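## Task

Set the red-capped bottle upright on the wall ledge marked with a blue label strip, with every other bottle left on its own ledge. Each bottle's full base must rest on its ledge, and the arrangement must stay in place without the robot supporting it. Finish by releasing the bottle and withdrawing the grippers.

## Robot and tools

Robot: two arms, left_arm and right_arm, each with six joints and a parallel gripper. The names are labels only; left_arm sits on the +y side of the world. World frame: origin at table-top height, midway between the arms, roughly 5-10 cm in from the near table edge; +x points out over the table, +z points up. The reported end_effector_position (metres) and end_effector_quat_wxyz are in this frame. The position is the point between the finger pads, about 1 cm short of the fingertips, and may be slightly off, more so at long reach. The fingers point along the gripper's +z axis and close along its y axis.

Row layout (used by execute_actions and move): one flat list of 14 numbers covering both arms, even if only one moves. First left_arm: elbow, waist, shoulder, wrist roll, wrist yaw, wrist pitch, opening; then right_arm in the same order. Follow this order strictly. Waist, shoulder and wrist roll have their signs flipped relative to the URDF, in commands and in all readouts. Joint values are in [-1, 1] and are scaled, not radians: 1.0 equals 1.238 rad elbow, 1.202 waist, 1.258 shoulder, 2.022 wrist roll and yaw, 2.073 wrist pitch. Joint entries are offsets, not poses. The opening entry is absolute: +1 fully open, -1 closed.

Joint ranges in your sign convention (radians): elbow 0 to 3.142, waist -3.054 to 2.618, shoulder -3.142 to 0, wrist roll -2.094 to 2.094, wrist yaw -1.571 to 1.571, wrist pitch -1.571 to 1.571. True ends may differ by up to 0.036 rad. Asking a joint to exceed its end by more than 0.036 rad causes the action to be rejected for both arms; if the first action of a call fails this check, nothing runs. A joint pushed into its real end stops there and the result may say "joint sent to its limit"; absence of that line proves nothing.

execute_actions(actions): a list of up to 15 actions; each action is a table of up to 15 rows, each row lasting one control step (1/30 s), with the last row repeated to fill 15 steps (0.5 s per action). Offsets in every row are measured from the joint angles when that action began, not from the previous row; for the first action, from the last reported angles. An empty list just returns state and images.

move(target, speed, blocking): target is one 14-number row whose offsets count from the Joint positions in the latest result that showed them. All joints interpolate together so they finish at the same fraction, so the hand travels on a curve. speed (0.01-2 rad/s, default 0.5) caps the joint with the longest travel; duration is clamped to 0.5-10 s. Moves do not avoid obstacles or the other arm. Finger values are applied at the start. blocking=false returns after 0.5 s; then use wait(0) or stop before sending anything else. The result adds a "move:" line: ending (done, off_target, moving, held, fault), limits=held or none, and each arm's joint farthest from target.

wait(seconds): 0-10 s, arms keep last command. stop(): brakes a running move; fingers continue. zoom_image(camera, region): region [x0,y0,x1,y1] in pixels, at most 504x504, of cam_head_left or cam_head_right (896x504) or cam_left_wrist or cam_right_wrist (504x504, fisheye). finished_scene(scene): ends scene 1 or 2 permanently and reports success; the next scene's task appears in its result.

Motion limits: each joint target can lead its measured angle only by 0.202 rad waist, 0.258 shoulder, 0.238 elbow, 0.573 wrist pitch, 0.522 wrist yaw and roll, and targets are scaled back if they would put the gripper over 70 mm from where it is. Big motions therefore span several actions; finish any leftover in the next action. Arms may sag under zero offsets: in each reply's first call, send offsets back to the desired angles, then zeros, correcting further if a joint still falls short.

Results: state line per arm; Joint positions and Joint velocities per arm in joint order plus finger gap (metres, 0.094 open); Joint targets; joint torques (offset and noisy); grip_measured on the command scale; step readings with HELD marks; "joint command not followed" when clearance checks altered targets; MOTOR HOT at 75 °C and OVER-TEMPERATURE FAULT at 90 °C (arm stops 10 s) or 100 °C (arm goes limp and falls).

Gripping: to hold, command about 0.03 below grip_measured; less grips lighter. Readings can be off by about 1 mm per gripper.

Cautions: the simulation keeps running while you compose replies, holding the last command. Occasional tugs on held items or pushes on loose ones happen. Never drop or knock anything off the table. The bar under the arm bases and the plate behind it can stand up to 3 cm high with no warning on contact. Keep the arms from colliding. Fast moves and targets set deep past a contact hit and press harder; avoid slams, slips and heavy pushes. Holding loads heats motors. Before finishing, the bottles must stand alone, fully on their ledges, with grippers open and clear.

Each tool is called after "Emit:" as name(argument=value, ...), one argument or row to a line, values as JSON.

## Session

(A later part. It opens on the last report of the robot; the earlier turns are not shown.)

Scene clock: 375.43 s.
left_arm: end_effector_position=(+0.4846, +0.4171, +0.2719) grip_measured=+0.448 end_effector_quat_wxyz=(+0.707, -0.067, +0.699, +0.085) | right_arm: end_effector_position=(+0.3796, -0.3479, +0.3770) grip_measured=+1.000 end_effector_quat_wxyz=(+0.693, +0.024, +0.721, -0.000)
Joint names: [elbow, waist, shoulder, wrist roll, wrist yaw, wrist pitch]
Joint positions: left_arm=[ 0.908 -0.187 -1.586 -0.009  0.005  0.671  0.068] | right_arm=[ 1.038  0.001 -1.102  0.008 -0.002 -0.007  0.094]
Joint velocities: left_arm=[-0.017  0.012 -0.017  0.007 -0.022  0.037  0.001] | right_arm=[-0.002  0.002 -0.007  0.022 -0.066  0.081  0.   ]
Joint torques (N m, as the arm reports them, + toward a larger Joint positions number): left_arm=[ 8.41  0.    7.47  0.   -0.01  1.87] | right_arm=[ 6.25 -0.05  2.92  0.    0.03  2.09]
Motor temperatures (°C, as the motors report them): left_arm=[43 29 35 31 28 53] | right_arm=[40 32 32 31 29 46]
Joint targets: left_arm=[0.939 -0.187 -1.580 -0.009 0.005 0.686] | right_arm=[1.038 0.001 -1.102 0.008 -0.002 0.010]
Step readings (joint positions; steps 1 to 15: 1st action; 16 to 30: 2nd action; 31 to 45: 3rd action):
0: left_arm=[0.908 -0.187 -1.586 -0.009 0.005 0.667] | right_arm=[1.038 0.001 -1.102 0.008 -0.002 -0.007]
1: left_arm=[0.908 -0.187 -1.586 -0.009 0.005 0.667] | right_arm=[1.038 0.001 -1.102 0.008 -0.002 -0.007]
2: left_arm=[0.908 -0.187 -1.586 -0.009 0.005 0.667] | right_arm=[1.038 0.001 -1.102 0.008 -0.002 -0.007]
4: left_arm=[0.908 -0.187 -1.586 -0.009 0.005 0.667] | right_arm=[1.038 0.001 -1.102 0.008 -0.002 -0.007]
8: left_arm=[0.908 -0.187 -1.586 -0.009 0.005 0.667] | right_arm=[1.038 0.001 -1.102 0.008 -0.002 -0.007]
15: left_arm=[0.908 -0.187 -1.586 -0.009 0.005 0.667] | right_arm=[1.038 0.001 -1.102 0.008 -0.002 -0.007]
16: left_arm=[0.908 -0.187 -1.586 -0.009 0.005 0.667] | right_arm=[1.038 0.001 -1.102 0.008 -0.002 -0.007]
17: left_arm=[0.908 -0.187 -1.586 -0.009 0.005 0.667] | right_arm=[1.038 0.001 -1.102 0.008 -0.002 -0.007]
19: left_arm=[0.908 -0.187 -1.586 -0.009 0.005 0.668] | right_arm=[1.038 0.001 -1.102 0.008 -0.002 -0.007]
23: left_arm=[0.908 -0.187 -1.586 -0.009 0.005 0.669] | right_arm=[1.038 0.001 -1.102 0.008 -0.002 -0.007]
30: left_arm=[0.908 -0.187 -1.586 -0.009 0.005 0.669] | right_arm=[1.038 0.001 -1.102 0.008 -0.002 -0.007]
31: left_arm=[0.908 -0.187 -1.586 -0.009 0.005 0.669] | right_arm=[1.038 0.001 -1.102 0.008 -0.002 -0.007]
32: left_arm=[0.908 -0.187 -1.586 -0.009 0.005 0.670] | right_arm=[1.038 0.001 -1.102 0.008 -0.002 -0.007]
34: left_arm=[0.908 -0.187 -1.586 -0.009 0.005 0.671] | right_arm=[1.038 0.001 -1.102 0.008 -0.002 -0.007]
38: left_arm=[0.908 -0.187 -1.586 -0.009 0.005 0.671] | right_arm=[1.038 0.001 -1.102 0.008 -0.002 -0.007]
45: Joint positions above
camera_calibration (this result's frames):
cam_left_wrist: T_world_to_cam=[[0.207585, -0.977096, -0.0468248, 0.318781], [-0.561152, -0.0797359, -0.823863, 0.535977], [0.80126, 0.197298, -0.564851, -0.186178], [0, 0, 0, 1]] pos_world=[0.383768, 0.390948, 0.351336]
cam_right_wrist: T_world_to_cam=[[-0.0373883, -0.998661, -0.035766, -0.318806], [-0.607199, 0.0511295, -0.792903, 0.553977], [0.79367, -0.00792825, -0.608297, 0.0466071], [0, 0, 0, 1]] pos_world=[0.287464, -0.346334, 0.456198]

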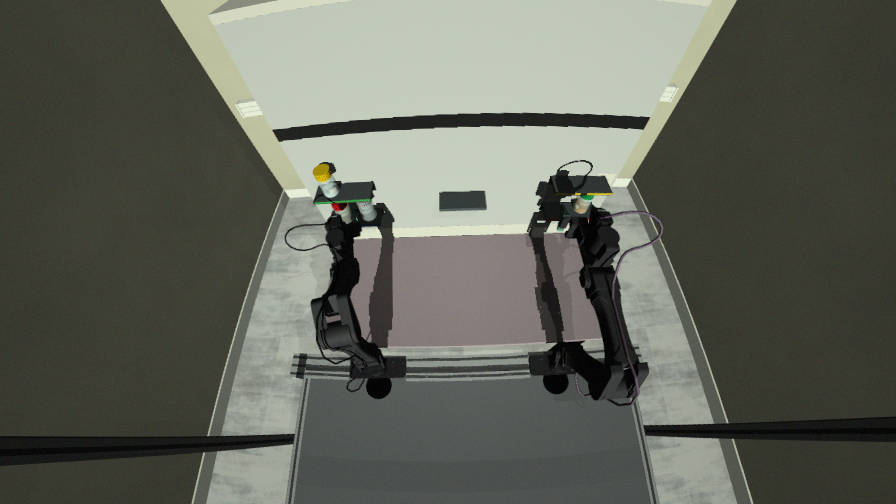

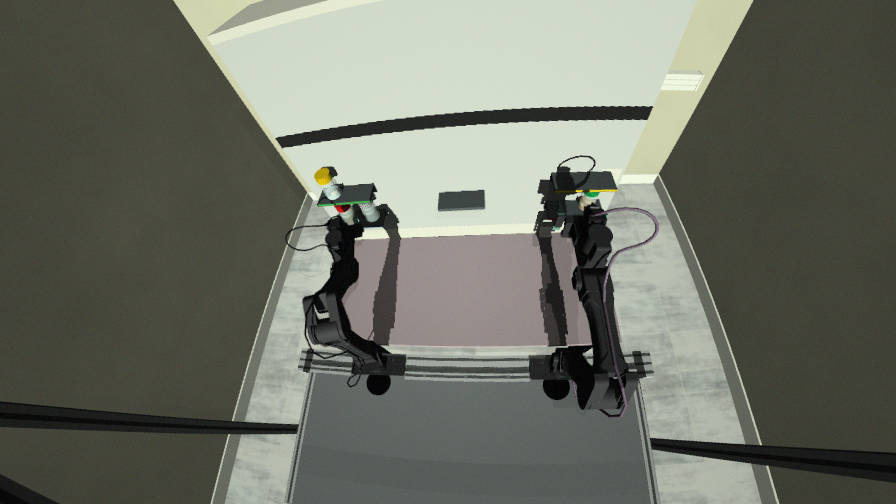

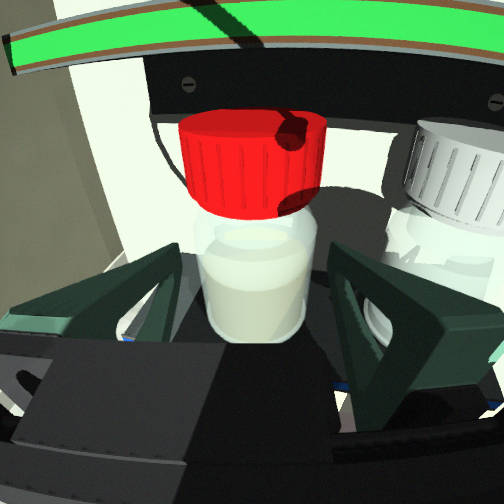

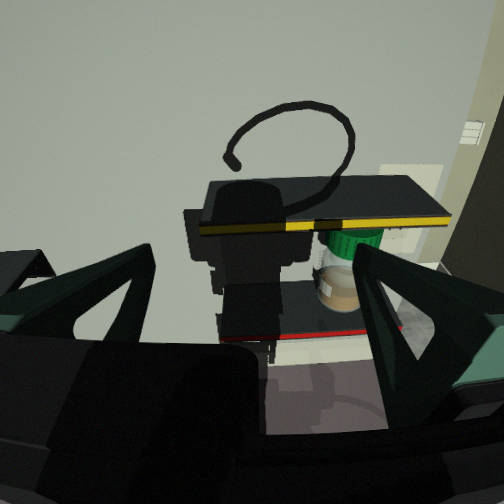

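Emit:
move(
  target=[-0.165,0,0.312,0,0,-0.047,0.45, 0,0,0,0,0,0.008,1],
  speed=0.35,
)

Scene clock: 381.83 s.
left_arm: end_effector_position=(+0.4039, +0.3982, +0.3236) grip_measured=+0.448 end_effector_quat_wxyz=(+0.743, -0.062, +0.661, +0.089) | right_arm: end_effector_position=(+0.3795, -0.3479, +0.3758) grip_measured=+1.000 end_effector_quat_wxyz=(+0.691, +0.024, +0.723, +0.000)
Joint names: [elbow, waist, shoulder, wrist roll, wrist yaw, wrist pitch]
Joint positions: left_arm=[ 0.721 -0.187 -1.213 -0.009  0.005  0.592  0.068] | right_arm=[ 1.038  0.001 -1.102  0.008 -0.002 -0.012  0.094]
Joint velocities: left_arm=[-0.012  0.007  0.002  0.051 -0.022 -0.081  0.001] | right_arm=[ 0.002  0.002 -0.002 -0.022 -0.095  0.066  0.   ]
Joint torques (N m, as the arm reports them, + toward a larger Joint positions number): left_arm=[ 5.42  0.    5.51  0.   -0.01  1.53] | right_arm=[ 6.27 -0.04  2.96  0.01  0.03  2.13]
Motor temperatures (°C, as the motors report them): left_arm=[43 29 35 31 28 52] | right_arm=[40 32 32 31 29 46]
Joint targets: left_arm=[0.704 -0.187 -1.194 -0.009 0.005 0.574] | right_arm=[1.038 0.001 -1.102 0.008 -0.002 0.010]
move: off_target (right_arm); limits=none; left_arm: farthest joint: the shoulder, 0.020 radians from its target (0.392 radians at the start); right_arm: farthest joint: the wrist pitch, 0.021 radians from its target (0.016 radians at the start)
camera_calibration (this result's frames):
cam_left_wrist: T_world_to_cam=[[0.210843, -0.976351, -0.0477877, 0.318196], [-0.473406, -0.0592161, -0.878852, 0.505947], [0.855238, 0.207922, -0.474695, -0.143754], [0, 0, 0, 1]] pos_world=[0.295373, 0.370521, 0.391619]
cam_right_wrist: T_world_to_cam=[[-0.037362, -0.998662, -0.0357604, -0.318812], [-0.611128, 0.0511477, -0.789878, 0.553327], [0.79065, -0.00765729, -0.612221, 0.0486157], [0, 0, 0, 1]] pos_world=[0.287804, -0.346314, 0.455423]

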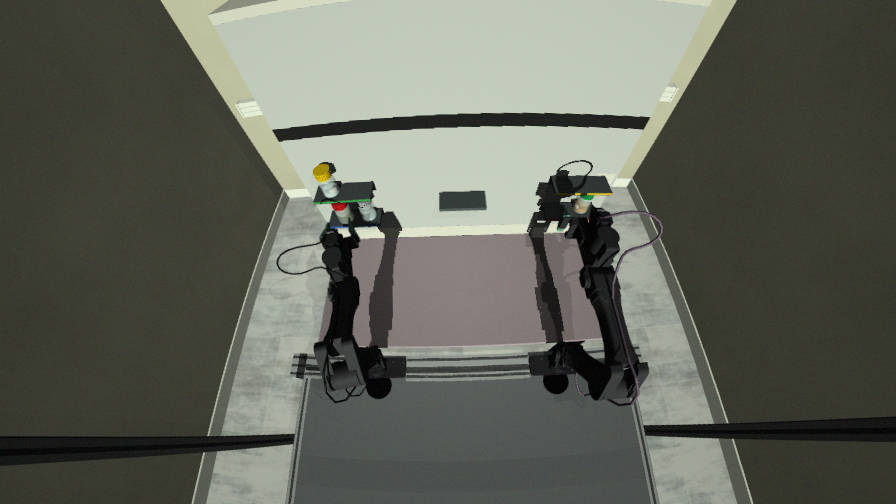

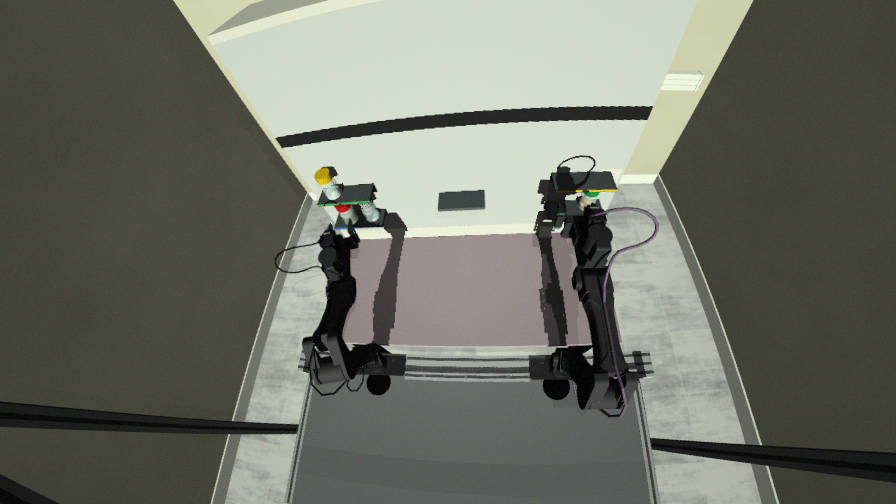

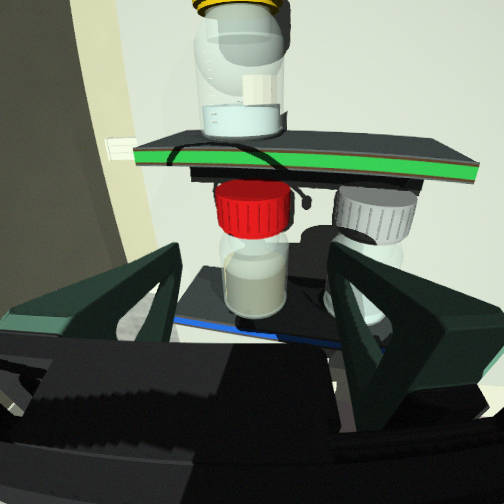

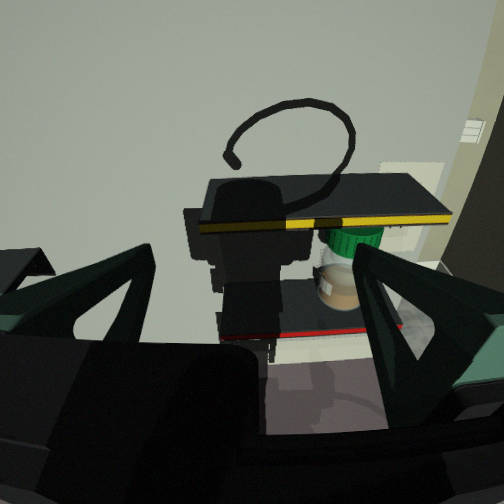

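Emit:
move(
  target=[0.05,0.1,0.15,0,0,-0.1,1, 0,0,0,0,0,0.008,1],
  speed=0.6,
)

Emit:
zoom_image(
  camera="cam_left_wrist",
  region=[100, 100, 420, 360],
)

Scene clock: 387.20 s.
left_arm: end_effector_position=(+0.3763, +0.3480, +0.3613) grip_measured=+1.000 end_effector_quat_wxyz=(+0.754, -0.024, +0.655, +0.049) | right_arm: end_effector_position=(+0.3795, -0.3478, +0.3747) grip_measured=+1.000 end_effector_quat_wxyz=(+0.689, +0.024, +0.724, +0.000)
Joint names: [elbow, waist, shoulder, wrist roll, wrist yaw, wrist pitch]
Joint positions: left_arm=[ 0.758 -0.076 -1.037 -0.009  0.004  0.403  0.094] | right_arm=[ 1.038  0.001 -1.102  0.008 -0.002 -0.016  0.094]
Joint velocities: left_arm=[-0.007  0.012  0.002  0.037 -0.007 -0.037  0.   ] | right_arm=[-0.012  0.017 -0.007  0.051 -0.037 -0.007  0.   ]
Joint torques (N m, as the arm reports them, + toward a larger Joint positions number): left_arm=[ 8.4   0.87  3.67 -0.01 -0.01  1.52] | right_arm=[ 6.25 -0.04  2.97  0.01  0.02  2.13]
Motor temperatures (°C, as the motors report them): left_arm=[42 29 34 31 28 51] | right_arm=[40 32 32 31 29 46]
Joint targets: left_arm=[0.782 -0.067 -1.024 -0.009 0.005 0.385] | right_arm=[1.038 0.001 -1.102 0.008 -0.002 0.005]
move: off_target (left_arm, right_arm); limits=none; left_arm: farthest joint: the elbow, 0.025 radians from its target (0.062 radians at the start); right_arm: farthest joint: the wrist pitch, 0.021 radians from its target (0.016 radians at the start)
camera_calibration (this result's frames):
cam_left_wrist: T_world_to_cam=[[0.102853, -0.993435, -0.0500764, 0.324194], [-0.457434, -0.00253506, -0.88924, 0.501025], [0.883275, 0.114367, -0.454692, -0.0770299], [0, 0, 0, 1]] pos_world=[0.263881, 0.332145, 0.426741]
cam_right_wrist: T_world_to_cam=[[-0.0373398, -0.998663, -0.0357557, -0.318817], [-0.614441, 0.0511621, -0.787302, 0.552769], [0.788079, -0.00742795, -0.61553, 0.0503128], [0, 0, 0, 1]] pos_world=[0.288089, -0.346298, 0.454766]

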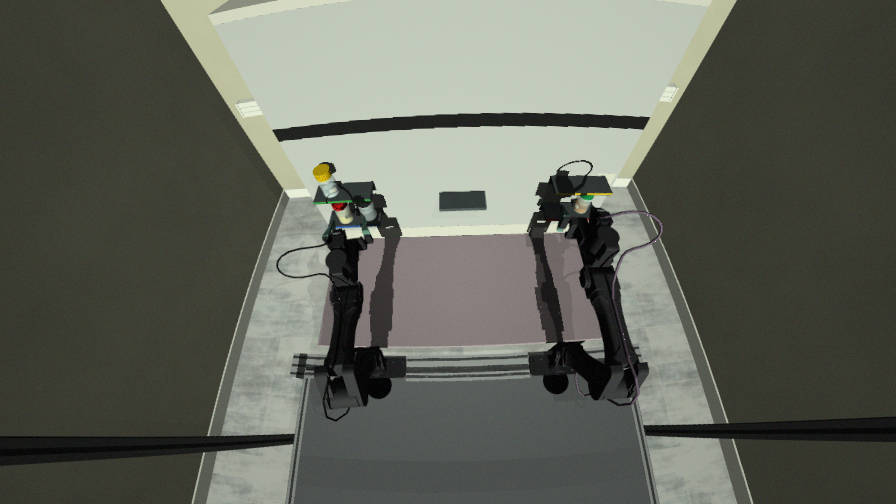

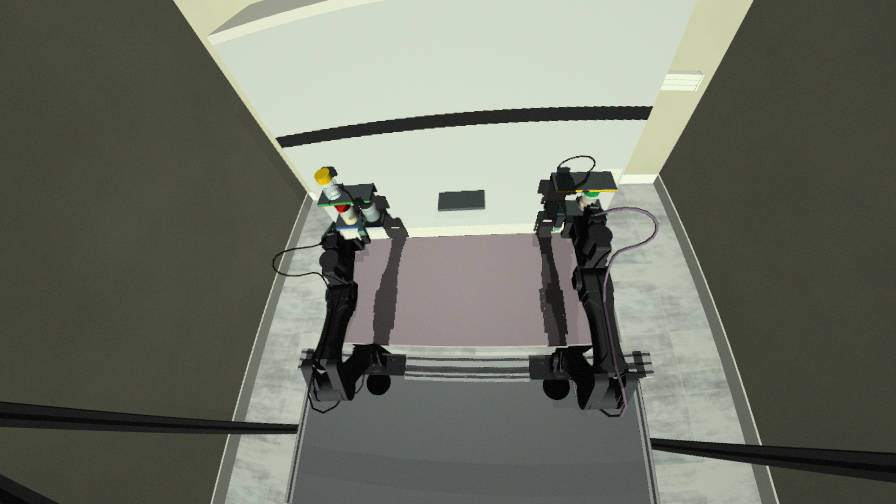

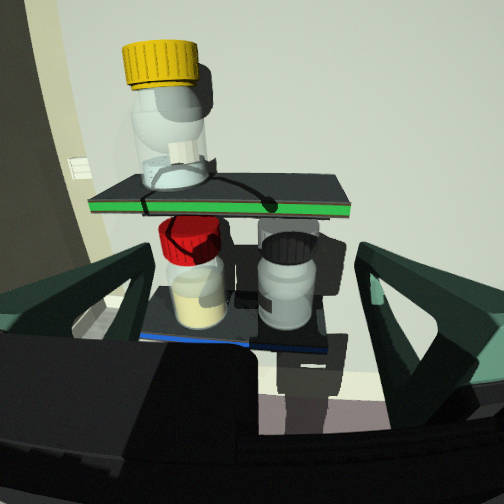

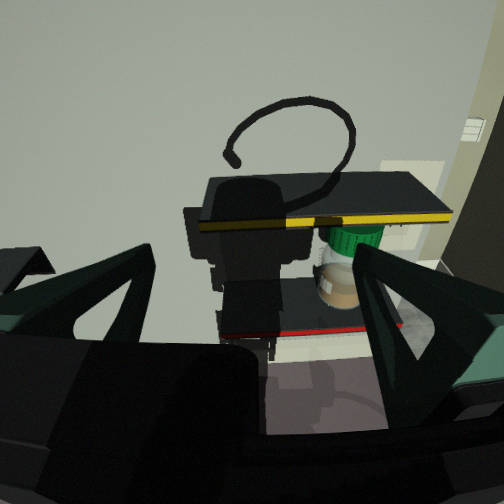

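Region (100, 100, 420, 360) of cam_left_wrist's 504x504 image, scaled by 1.575, with more detail than that image has; it fills the top 410 rows of this view, and the rest is white.

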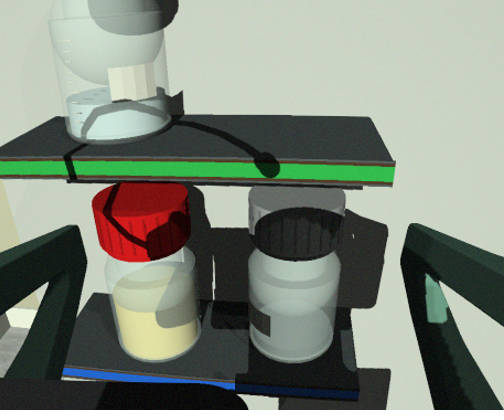

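Emit:
execute_actions(
  actions=[],
)

Scene clock: 393.23 s.
left_arm: end_effector_position=(+0.3763, +0.3480, +0.3612) grip_measured=+1.000 end_effector_quat_wxyz=(+0.754, -0.024, +0.655, +0.049) | right_arm: end_effector_position=(+0.3795, -0.3478, +0.3747) grip_measured=+1.000 end_effector_quat_wxyz=(+0.689, +0.024, +0.724, +0.000)
Joint names: [elbow, waist, shoulder, wrist roll, wrist yaw, wrist pitch]
Joint positions: left_arm=[ 0.758 -0.076 -1.037 -0.009  0.004  0.403  0.094] | right_arm=[ 1.038  0.001 -1.102  0.008 -0.002 -0.016  0.094]
Joint velocities: left_arm=[ 0.002  0.007 -0.002 -0.051  0.051  0.007  0.   ] | right_arm=[-0.017 -0.007  0.002  0.066  0.007 -0.037  0.   ]
Joint torques (N m, as the arm reports them, + toward a larger Joint positions number): left_arm=[ 8.4   0.86  3.66 -0.01 -0.01  1.53] | right_arm=[6.26 0.02 2.92 0.01 0.02 2.13]
Motor temperatures (°C, as the motors report them): left_arm=[42 29 34 31 28 50] | right_arm=[40 32 32 31 29 46]
Joint targets: left_arm=[0.782 -0.067 -1.024 -0.009 0.005 0.385] | right_arm=[1.038 0.001 -1.102 0.008 -0.002 0.005]
camera_calibration (this result's frames):
cam_left_wrist: T_world_to_cam=[[0.10284, -0.993437, -0.050074, 0.324195], [-0.457772, -0.00257525, -0.889066, 0.501026], [0.883102, 0.114354, -0.455032, -0.0768922], [0, 0, 0, 1]] pos_world=[0.263919, 0.33215, 0.426691]
cam_right_wrist: T_world_to_cam=[[-0.0373398, -0.998663, -0.0357557, -0.318817], [-0.614441, 0.0511621, -0.787302, 0.552769], [0.788079, -0.00742795, -0.61553, 0.0503128], [0, 0, 0, 1]] pos_world=[0.288089, -0.346298, 0.454766]

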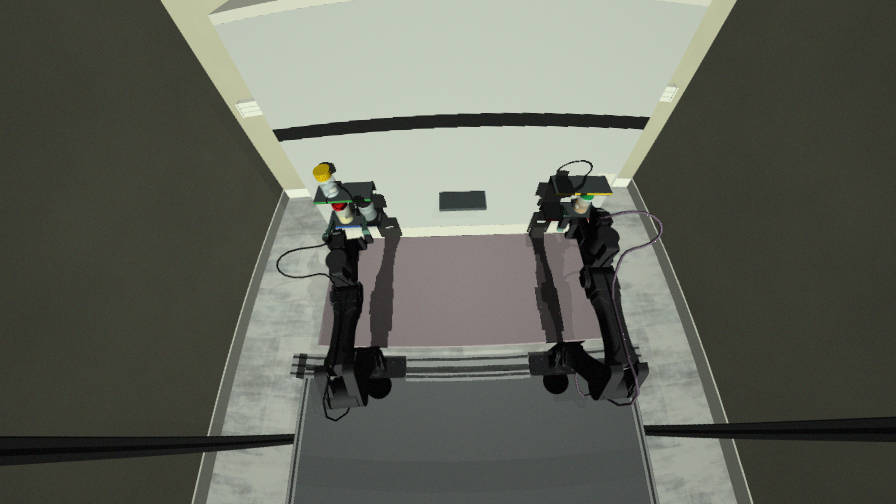

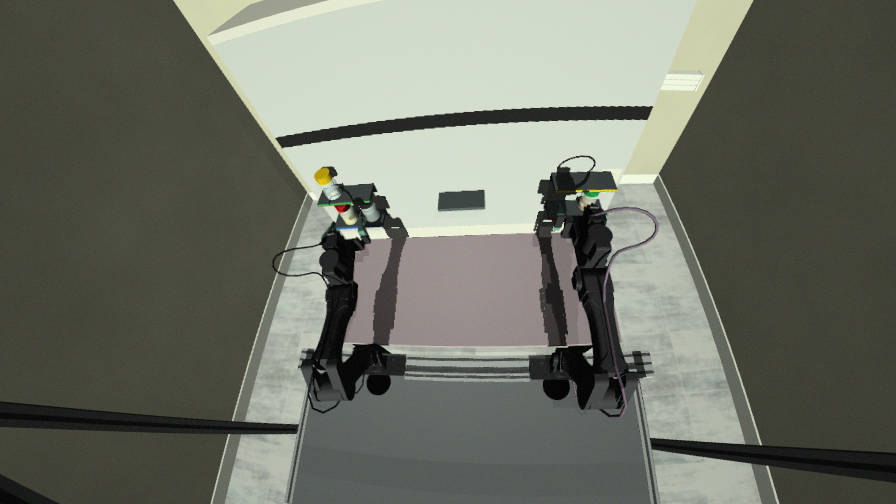

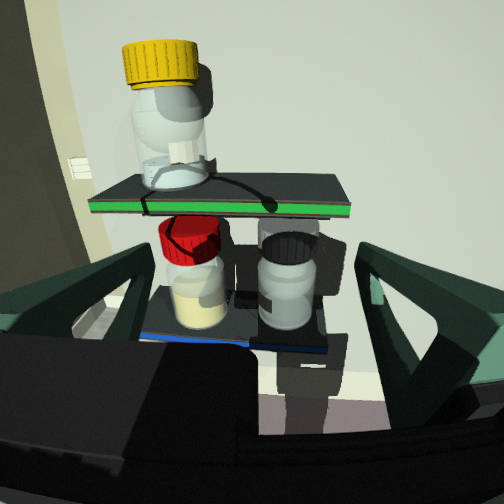

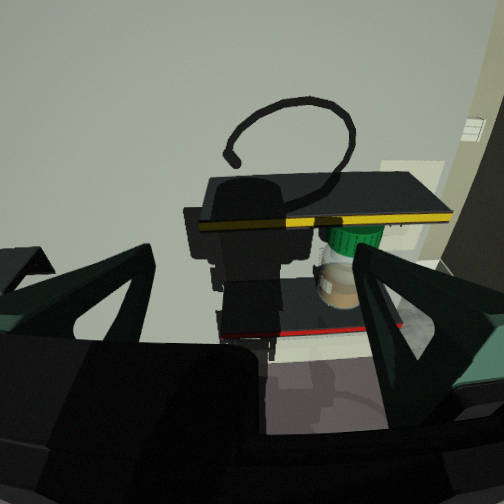

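Emit:
finished_scene(
  scene=2,
)

The scene is finished: the task was done.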